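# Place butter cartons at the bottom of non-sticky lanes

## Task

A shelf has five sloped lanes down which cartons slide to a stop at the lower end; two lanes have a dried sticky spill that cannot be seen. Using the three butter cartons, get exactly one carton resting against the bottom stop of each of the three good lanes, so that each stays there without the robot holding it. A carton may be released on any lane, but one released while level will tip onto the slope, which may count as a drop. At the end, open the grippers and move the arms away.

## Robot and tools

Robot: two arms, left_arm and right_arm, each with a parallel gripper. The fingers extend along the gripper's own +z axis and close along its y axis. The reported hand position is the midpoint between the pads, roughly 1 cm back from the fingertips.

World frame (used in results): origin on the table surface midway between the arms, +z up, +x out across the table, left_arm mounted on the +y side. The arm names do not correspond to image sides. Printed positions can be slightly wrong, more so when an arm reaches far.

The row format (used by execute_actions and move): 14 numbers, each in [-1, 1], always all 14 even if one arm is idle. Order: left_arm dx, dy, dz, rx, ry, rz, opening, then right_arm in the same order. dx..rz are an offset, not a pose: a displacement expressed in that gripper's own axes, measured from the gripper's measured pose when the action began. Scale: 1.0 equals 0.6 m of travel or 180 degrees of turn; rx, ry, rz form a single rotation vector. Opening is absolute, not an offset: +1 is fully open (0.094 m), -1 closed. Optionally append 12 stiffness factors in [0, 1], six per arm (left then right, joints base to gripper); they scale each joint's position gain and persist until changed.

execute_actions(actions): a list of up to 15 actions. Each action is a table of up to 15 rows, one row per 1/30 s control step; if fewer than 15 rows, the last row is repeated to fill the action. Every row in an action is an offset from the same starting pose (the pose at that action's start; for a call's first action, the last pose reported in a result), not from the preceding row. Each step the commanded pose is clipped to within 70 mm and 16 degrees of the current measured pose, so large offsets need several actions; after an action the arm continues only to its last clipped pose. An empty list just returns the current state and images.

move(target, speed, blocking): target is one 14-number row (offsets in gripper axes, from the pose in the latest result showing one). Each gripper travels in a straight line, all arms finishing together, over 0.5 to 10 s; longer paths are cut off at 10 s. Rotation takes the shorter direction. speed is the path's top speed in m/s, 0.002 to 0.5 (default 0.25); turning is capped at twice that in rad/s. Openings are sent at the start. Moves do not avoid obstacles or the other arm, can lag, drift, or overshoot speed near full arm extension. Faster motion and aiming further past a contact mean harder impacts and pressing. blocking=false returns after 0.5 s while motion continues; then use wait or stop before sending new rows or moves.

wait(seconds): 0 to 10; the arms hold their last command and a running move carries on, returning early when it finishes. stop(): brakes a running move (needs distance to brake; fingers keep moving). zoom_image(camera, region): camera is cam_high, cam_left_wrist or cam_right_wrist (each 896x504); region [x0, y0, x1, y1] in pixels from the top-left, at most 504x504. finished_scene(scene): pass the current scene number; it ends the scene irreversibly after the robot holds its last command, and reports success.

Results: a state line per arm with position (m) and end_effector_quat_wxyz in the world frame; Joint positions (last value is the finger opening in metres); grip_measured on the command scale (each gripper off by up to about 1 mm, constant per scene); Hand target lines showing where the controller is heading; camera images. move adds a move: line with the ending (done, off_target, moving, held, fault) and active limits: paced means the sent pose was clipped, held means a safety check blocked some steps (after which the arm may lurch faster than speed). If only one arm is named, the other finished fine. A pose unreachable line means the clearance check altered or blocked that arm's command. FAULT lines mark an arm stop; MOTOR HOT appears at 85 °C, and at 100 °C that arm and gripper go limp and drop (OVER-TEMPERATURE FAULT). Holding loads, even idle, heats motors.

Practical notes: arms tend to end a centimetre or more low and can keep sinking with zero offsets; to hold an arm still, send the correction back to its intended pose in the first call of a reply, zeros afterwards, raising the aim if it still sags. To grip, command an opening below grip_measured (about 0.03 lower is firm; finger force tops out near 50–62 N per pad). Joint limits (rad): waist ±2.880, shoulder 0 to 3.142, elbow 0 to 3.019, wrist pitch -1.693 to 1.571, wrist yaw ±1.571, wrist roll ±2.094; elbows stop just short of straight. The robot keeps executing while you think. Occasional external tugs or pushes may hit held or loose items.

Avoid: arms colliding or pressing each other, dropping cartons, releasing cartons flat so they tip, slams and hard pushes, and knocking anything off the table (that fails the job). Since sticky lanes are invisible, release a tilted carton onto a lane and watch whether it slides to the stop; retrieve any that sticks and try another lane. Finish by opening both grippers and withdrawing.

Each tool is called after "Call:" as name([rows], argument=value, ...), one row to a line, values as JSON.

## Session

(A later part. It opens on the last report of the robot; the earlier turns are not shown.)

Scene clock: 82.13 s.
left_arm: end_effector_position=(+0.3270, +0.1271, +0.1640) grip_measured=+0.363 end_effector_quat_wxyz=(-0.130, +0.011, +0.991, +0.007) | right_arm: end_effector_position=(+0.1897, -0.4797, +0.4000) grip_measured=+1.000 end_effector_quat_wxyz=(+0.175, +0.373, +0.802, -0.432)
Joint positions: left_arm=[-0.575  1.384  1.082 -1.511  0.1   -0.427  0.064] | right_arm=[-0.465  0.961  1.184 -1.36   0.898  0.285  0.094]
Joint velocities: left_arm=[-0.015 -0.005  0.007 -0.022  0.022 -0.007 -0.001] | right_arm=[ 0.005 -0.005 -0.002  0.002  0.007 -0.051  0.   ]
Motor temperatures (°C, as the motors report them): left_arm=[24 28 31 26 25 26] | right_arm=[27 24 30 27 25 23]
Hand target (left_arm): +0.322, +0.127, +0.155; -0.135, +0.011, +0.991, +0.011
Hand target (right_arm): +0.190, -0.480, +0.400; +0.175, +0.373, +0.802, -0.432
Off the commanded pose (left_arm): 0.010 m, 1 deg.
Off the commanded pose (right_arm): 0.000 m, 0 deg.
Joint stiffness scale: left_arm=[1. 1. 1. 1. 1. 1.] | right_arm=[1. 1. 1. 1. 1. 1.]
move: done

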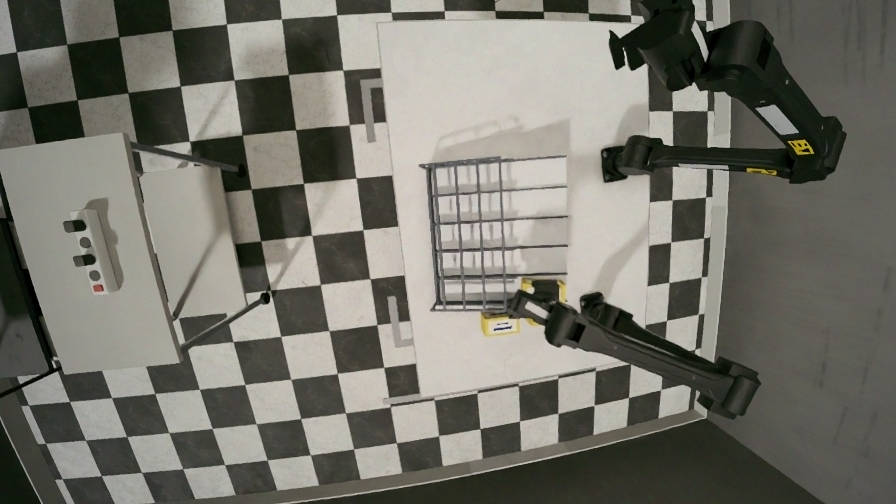

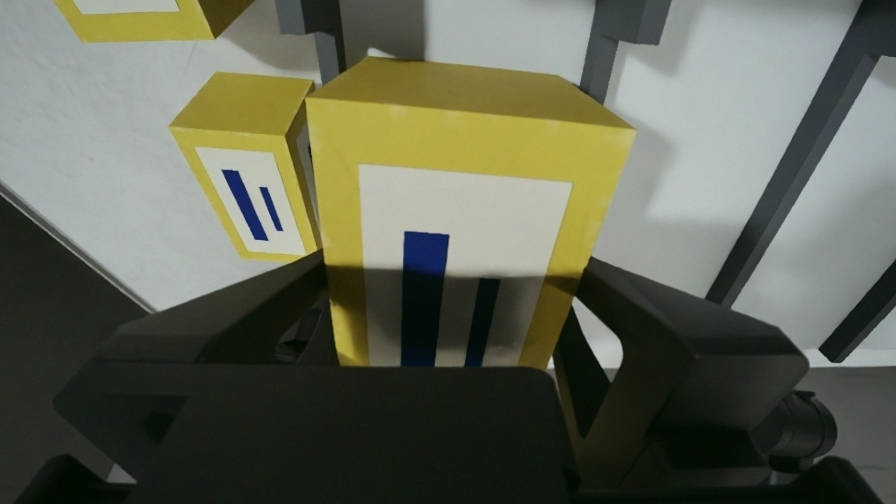

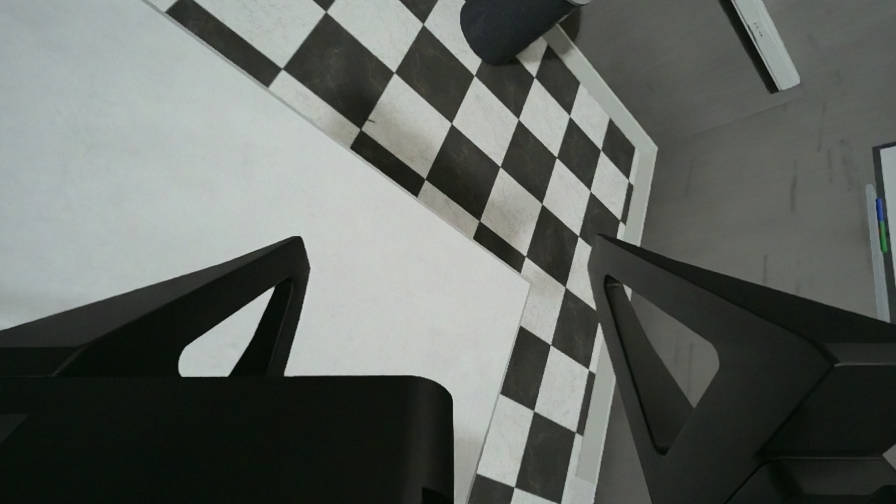

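Call:
move(target=[0,0.0,0.015,0,0.03,0,0.32,0,0,0,0,0,0,1], speed=0.02)

Call:
move(target=[0,0.0,0.0,0,0,0,0.6,0,0,0,0,0,0,1])

Call:
wait(seconds=2)

Scene clock: 87.40 s.
left_arm: end_effector_position=(+0.3269, +0.1266, +0.1632) grip_measured=+0.361 end_effector_quat_wxyz=(-0.146, +0.007, +0.989, +0.003) | right_arm: end_effector_position=(+0.1897, -0.4797, +0.4000) grip_measured=+1.000 end_effector_quat_wxyz=(+0.175, +0.373, +0.802, -0.432)
Joint positions: left_arm=[-0.566  1.402  1.093 -1.53   0.12  -0.421  0.064] | right_arm=[-0.465  0.961  1.184 -1.36   0.898  0.285  0.094]
Joint velocities: left_arm=[ 0.005 -0.005  0.007  0.002 -0.022 -0.037 -0.001] | right_arm=[ 0.005 -0.015 -0.007  0.007  0.022 -0.051  0.   ]
Motor temperatures (°C, as the motors report them): left_arm=[24 28 30 26 25 26] | right_arm=[27 24 30 27 25 23]
Hand target (left_arm): +0.325, +0.127, +0.155; -0.176, +0.010, +0.984, +0.007
Hand target (right_arm): +0.190, -0.480, +0.400; +0.175, +0.373, +0.802, -0.432
Off the commanded pose (left_arm): 0.008 m, 4 deg.
Off the commanded pose (right_arm): 0.000 m, 0 deg.
Joint stiffness scale: left_arm=[1. 1. 1. 1. 1. 1.] | right_arm=[1. 1. 1. 1. 1. 1.]
move: off_target (left_arm)

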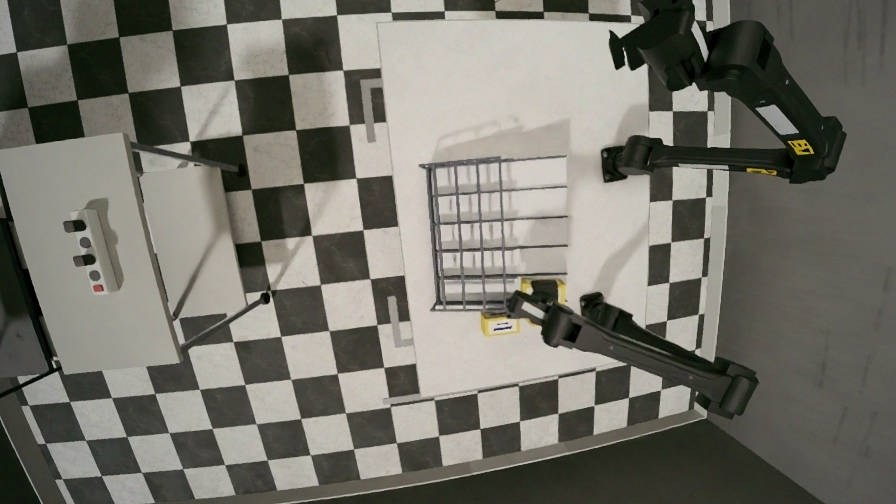

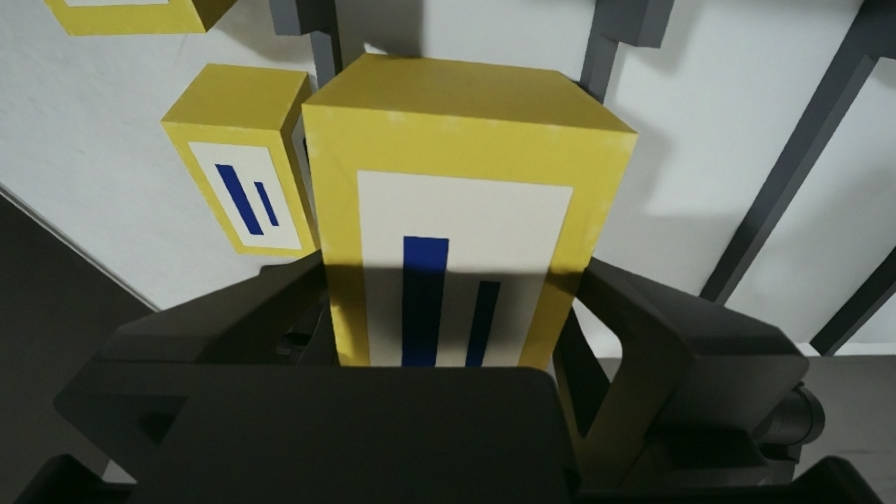

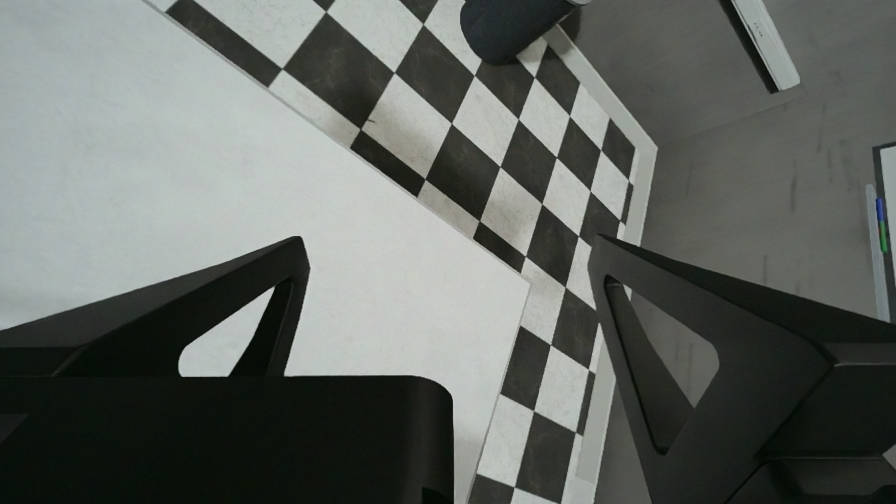

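Scene clock: 87.90 s.
left_arm: end_effector_position=(+0.3268, +0.1267, +0.1638) grip_measured=+0.597 end_effector_quat_wxyz=(-0.146, +0.007, +0.989, +0.002) | right_arm: end_effector_position=(+0.1897, -0.4797, +0.4000) grip_measured=+1.000 end_effector_quat_wxyz=(+0.175, +0.373, +0.802, -0.432)
Joint positions: left_arm=[-0.566  1.4    1.093 -1.53   0.12  -0.421  0.075] | right_arm=[-0.465  0.961  1.184 -1.36   0.898  0.285  0.094]
Joint velocities: left_arm=[-0.015  0.015  0.012 -0.002 -0.081  0.022  0.   ] | right_arm=[ 0.005  0.005 -0.007 -0.012 -0.066 -0.022  0.   ]
Motor temperatures (°C, as the motors report them): left_arm=[24 28 30 26 25 26] | right_arm=[27 24 30 27 25 23]
Hand target (left_arm): +0.327, +0.127, +0.163; -0.147, +0.007, +0.989, +0.003
Hand target (right_arm): +0.190, -0.480, +0.400; +0.175, +0.373, +0.802, -0.432
Off the commanded pose (left_arm): 0.001 m, 0 deg.
Off the commanded pose (right_arm): 0.000 m, 0 deg.
Joint stiffness scale: left_arm=[1. 1. 1. 1. 1. 1.] | right_arm=[1. 1. 1. 1. 1. 1.]
move: done

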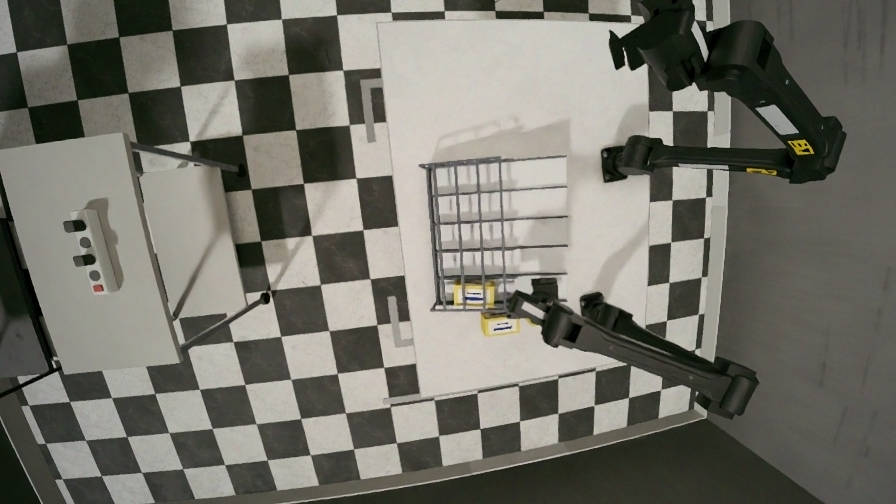

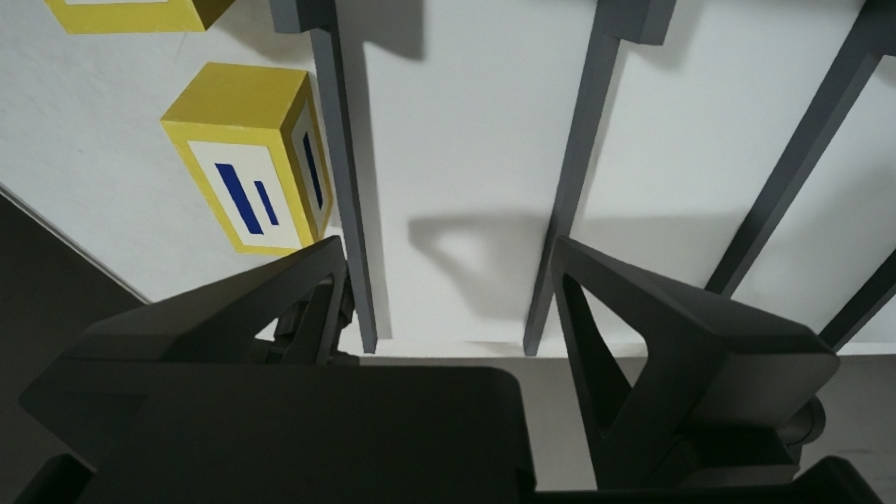

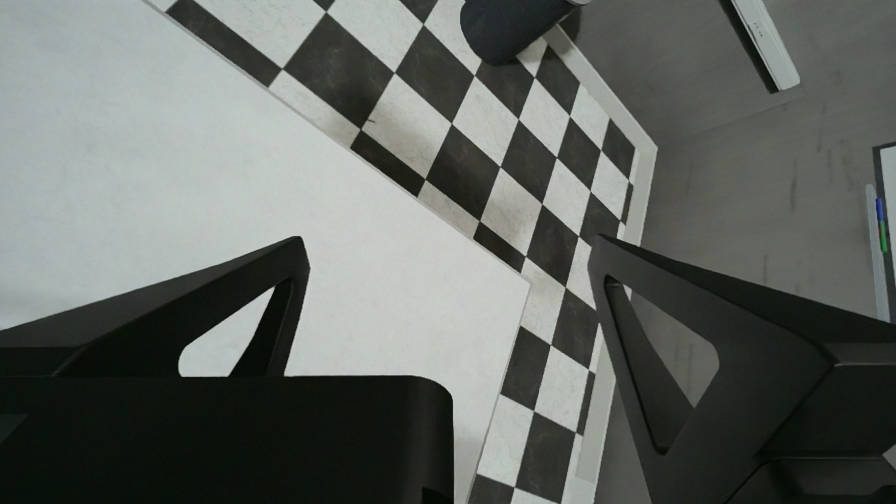

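Scene clock: 89.90 s.
left_arm: end_effector_position=(+0.3268, +0.1267, +0.1638) grip_measured=+0.597 end_effector_quat_wxyz=(-0.146, +0.007, +0.989, +0.002) | right_arm: end_effector_position=(+0.1897, -0.4797, +0.4000) grip_measured=+1.000 end_effector_quat_wxyz=(+0.175, +0.373, +0.802, -0.432)
Joint positions: left_arm=[-0.566  1.4    1.093 -1.53   0.12  -0.421  0.075] | right_arm=[-0.465  0.961  1.184 -1.36   0.898  0.285  0.094]
Joint velocities: left_arm=[-0.015 -0.005  0.007 -0.017  0.007  0.095 -0.001] | right_arm=[-0.024 -0.005 -0.002 -0.007 -0.051 -0.051  0.   ]
Motor temperatures (°C, as the motors report them): left_arm=[24 28 30 26 25 26] | right_arm=[27 24 30 27 25 23]
Hand target (left_arm): +0.327, +0.127, +0.163; -0.147, +0.007, +0.989, +0.003
Hand target (right_arm): +0.190, -0.480, +0.400; +0.175, +0.373, +0.802, -0.432
Off the commanded pose (left_arm): 0.001 m, 0 deg.
Off the commanded pose (right_arm): 0.000 m, 0 deg.
Joint stiffness scale: left_arm=[1. 1. 1. 1. 1. 1.] | right_arm=[1. 1. 1. 1. 1. 1.]
wait: 2.00 s; at rest by 0.17 s

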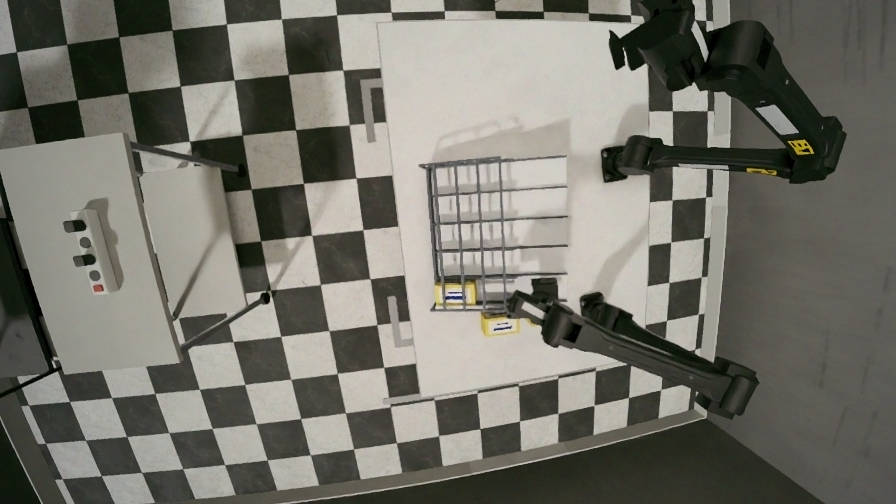

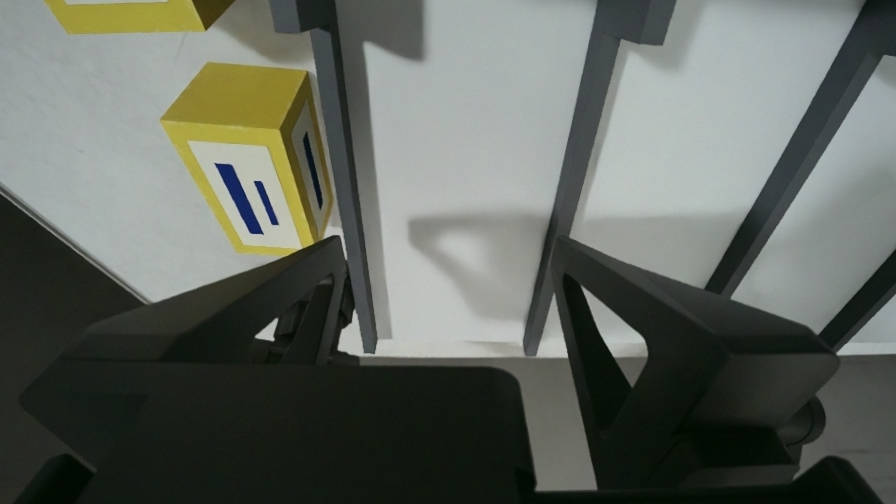

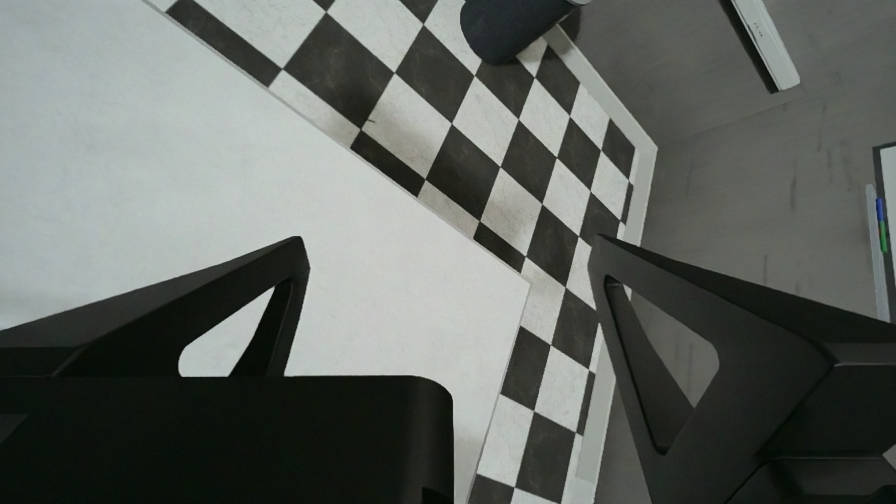

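Call:
move(target=[0,0.0,-0.1,0,-0.094,0,1,0,0,0,0,0,0,1], speed=0.15)

Call:
move(target=[0.14,0.225,0.0,0,0,0,1,0,0,0,0,0,0,1], speed=0.15)

Scene clock: 94.83 s.
left_arm: end_effector_position=(+0.3341, +0.1352, +0.2118) grip_measured=+1.000 end_effector_quat_wxyz=(-0.020, +0.010, +1.000, +0.011) | right_arm: end_effector_position=(+0.1897, -0.4797, +0.4000) grip_measured=+1.000 end_effector_quat_wxyz=(+0.175, +0.373, +0.802, -0.432)
Joint positions: left_arm=[-0.596  1.231  1.093 -1.477 -0.001 -0.462  0.094] | right_arm=[-0.465  0.961  1.184 -1.36   0.898  0.285  0.094]
Joint velocities: left_arm=[ 0.005 -0.005 -0.002  0.007 -0.007 -0.037  0.   ] | right_arm=[ 0.005 -0.015 -0.007 -0.007  0.022  0.022  0.   ]
Motor temperatures (°C, as the motors report them): left_arm=[24 28 30 26 25 26] | right_arm=[27 24 30 27 25 23]
Hand target (left_arm): +0.344, +0.126, +0.223; +0.001, +0.007, +1.000, +0.001
Hand target (right_arm): +0.190, -0.480, +0.400; +0.175, +0.373, +0.802, -0.432
Off the commanded pose (left_arm): 0.016 m, 3 deg.
Off the commanded pose (right_arm): 0.000 m, 0 deg.
Joint stiffness scale: left_arm=[1. 1. 1. 1. 1. 1.] | right_arm=[1. 1. 1. 1. 1. 1.]
move: off_target (left_arm)

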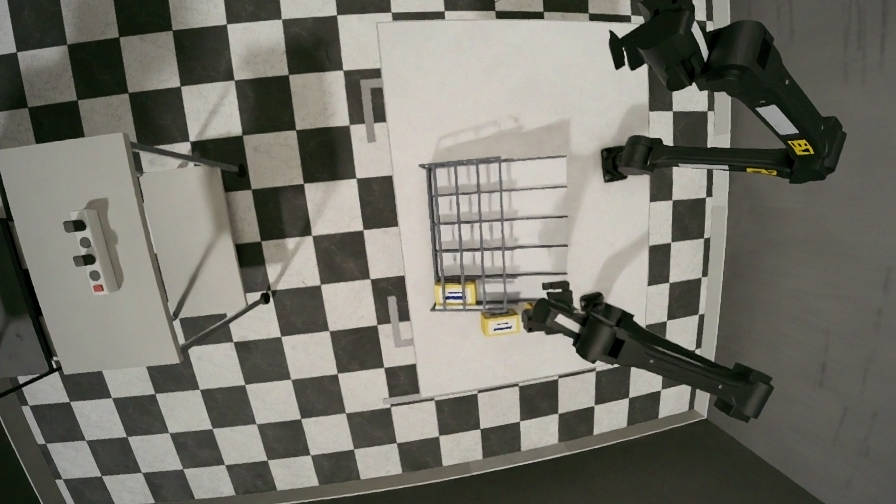

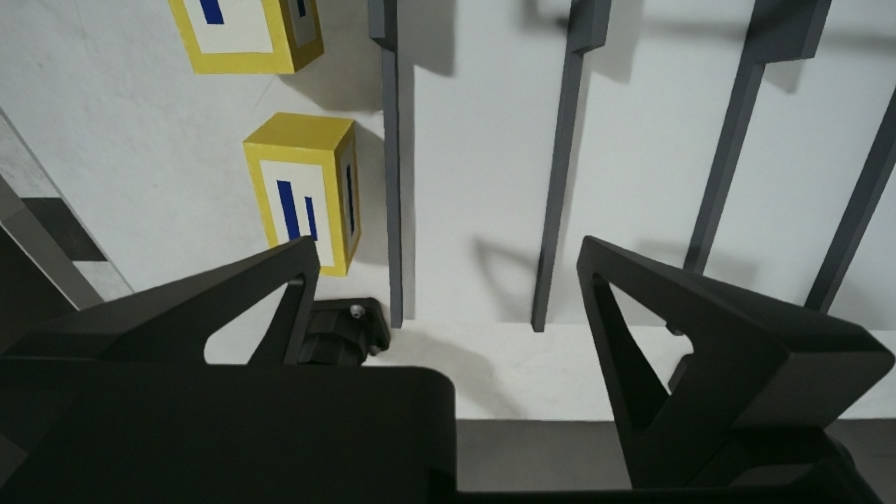

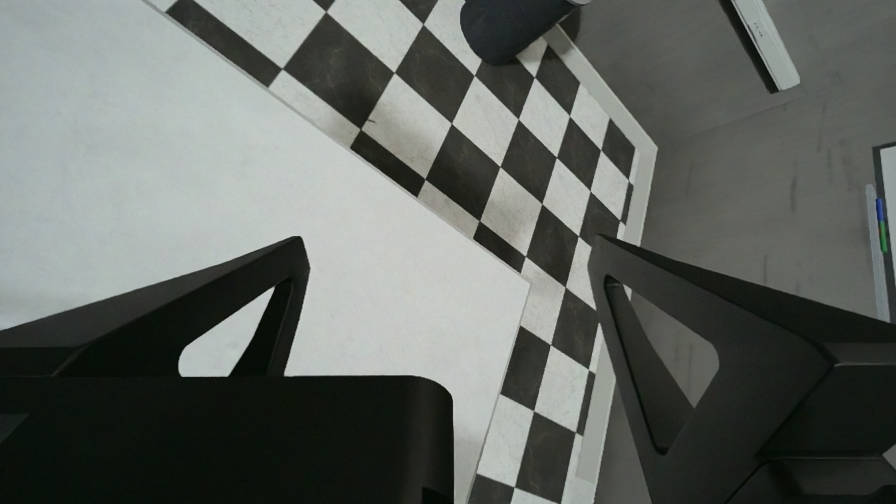

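Scene clock: 96.47 s.
left_arm: end_effector_position=(+0.2606, +0.2719, +0.2258) grip_measured=+1.000 end_effector_quat_wxyz=(-0.004, +0.004, +1.000, +0.010) | right_arm: end_effector_position=(+0.1897, -0.4797, +0.4000) grip_measured=+1.000 end_effector_quat_wxyz=(+0.175, +0.373, +0.802, -0.432)
Joint positions: left_arm=[-0.198  0.892  0.902 -1.59  -0.02  -0.077  0.094] | right_arm=[-0.465  0.961  1.184 -1.36   0.898  0.285  0.094]
Joint velocities: left_arm=[-0.005 -0.005  0.012 -0.022 -0.007 -0.037  0.   ] | right_arm=[-0.005 -0.015  0.002  0.007 -0.037  0.007  0.   ]
Motor temperatures (°C, as the motors report them): left_arm=[24 28 30 26 25 26] | right_arm=[27 24 30 27 25 23]
Hand target (left_arm): +0.253, +0.274, +0.220; -0.021, +0.010, +1.000, +0.012
Hand target (right_arm): +0.190, -0.480, +0.400; +0.175, +0.373, +0.802, -0.432
Off the commanded pose (left_arm): 0.011 m, 2 deg.
Off the commanded pose (right_arm): 0.000 m, 0 deg.
Joint stiffness scale: left_arm=[1. 1. 1. 1. 1. 1.] | right_arm=[1. 1. 1. 1. 1. 1.]
move: off_target (left_arm)

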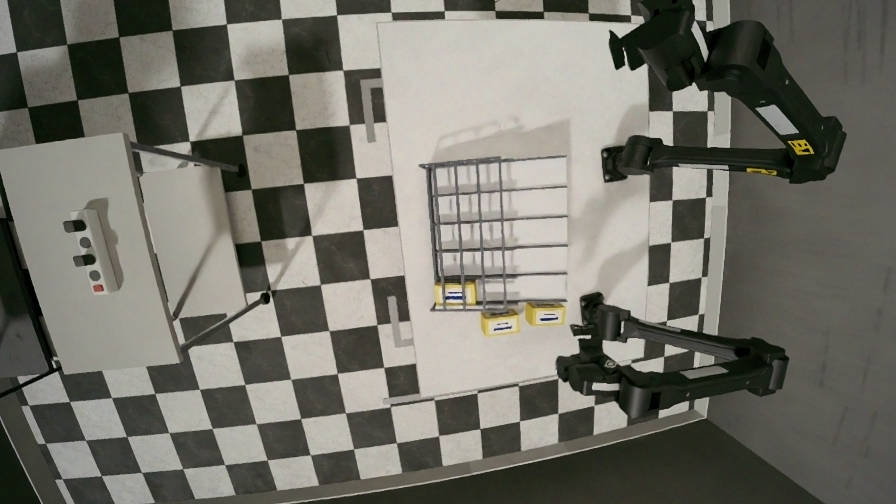

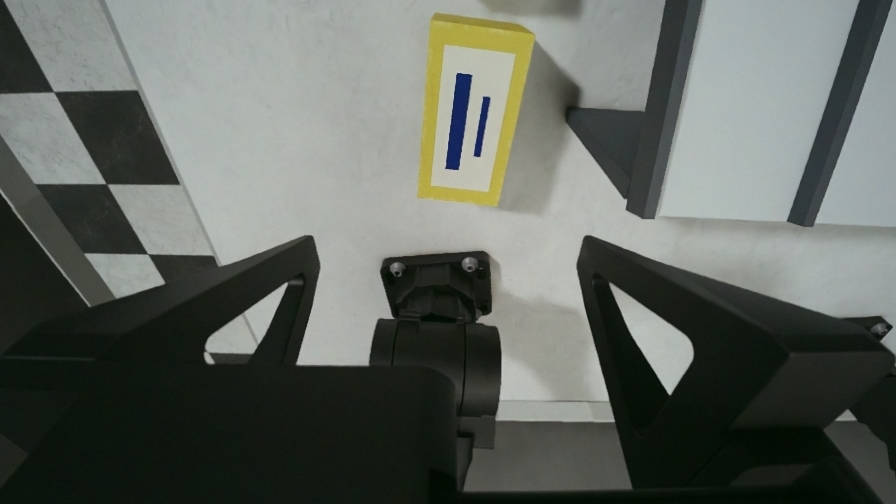

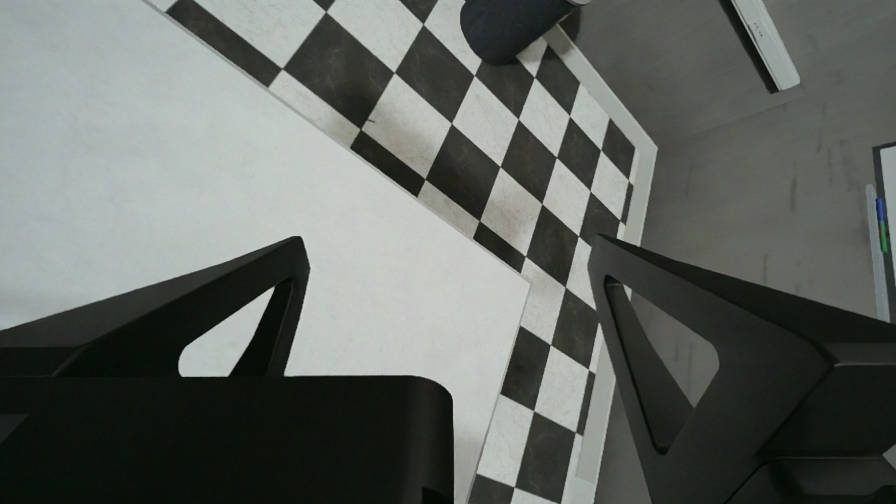

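Call:
move(target=[0,-0.025,0.25,0,0,0,1,0,0,0,0,0,0,1], speed=0.12)

Scene clock: 100.33 s.
left_arm: end_effector_position=(+0.2586, +0.2617, +0.0805) grip_measured=+1.000 end_effector_quat_wxyz=(-0.005, +0.007, +1.000, +0.011) | right_arm: end_effector_position=(+0.1897, -0.4797, +0.4000) grip_measured=+1.000 end_effector_quat_wxyz=(+0.175, +0.373, +0.802, -0.432)
Joint positions: left_arm=[-0.247  0.99   0.563 -1.156 -0.02  -0.119  0.094] | right_arm=[-0.465  0.961  1.184 -1.36   0.898  0.285  0.094]
Joint velocities: left_arm=[ 0.005  0.005 -0.002 -0.007 -0.007 -0.022  0.   ] | right_arm=[-0.005 -0.015  0.022 -0.007 -0.051 -0.051  0.   ]
Motor temperatures (°C, as the motors report them): left_arm=[24 28 30 26 25 26] | right_arm=[27 24 30 27 25 23]
Hand target (left_arm): +0.258, +0.259, +0.075; -0.004, +0.004, +1.000, +0.010
Hand target (right_arm): +0.190, -0.480, +0.400; +0.175, +0.373, +0.802, -0.432
Off the commanded pose (left_arm): 0.005 m, 0 deg.
Off the commanded pose (right_arm): 0.000 m, 0 deg.
Joint stiffness scale: left_arm=[1. 1. 1. 1. 1. 1.] | right_arm=[1. 1. 1. 1. 1. 1.]
move: done

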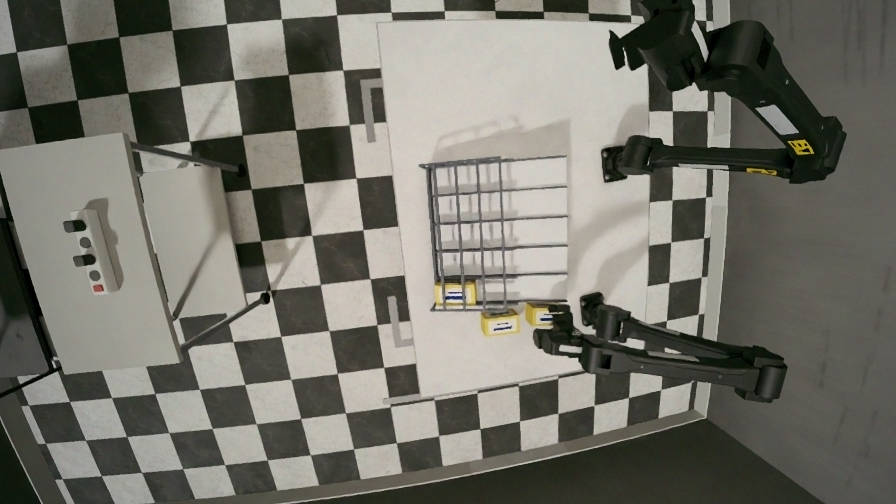

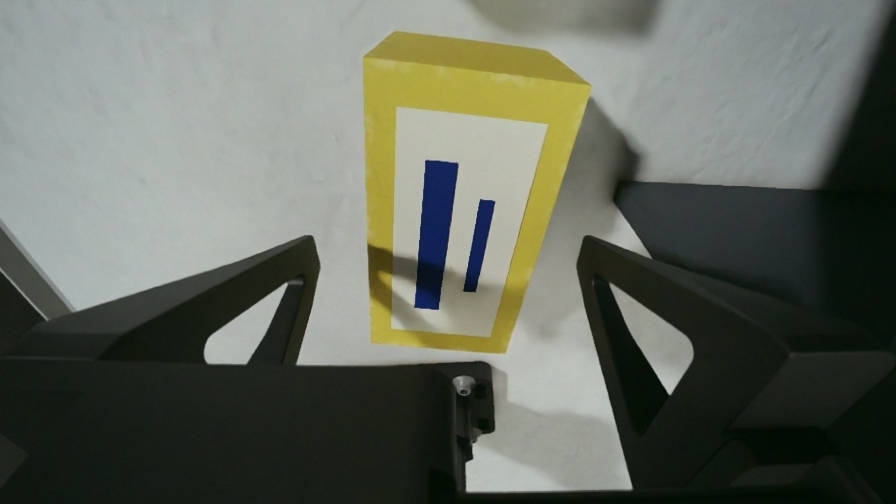

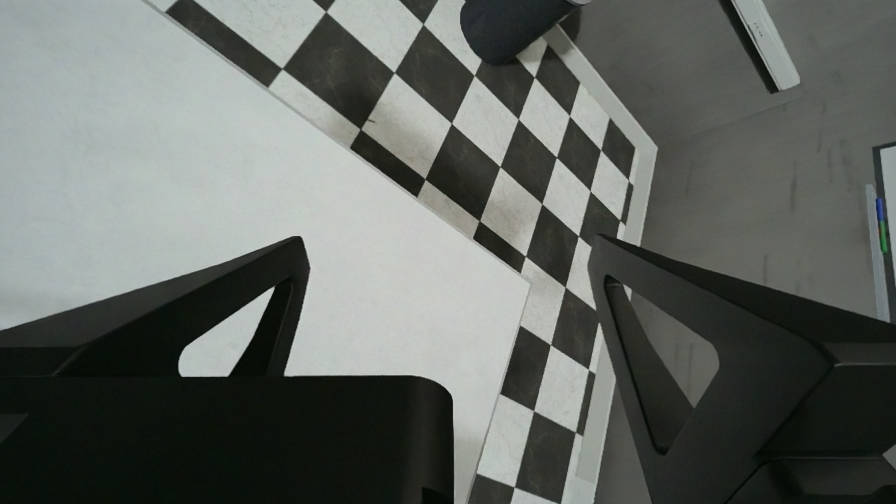

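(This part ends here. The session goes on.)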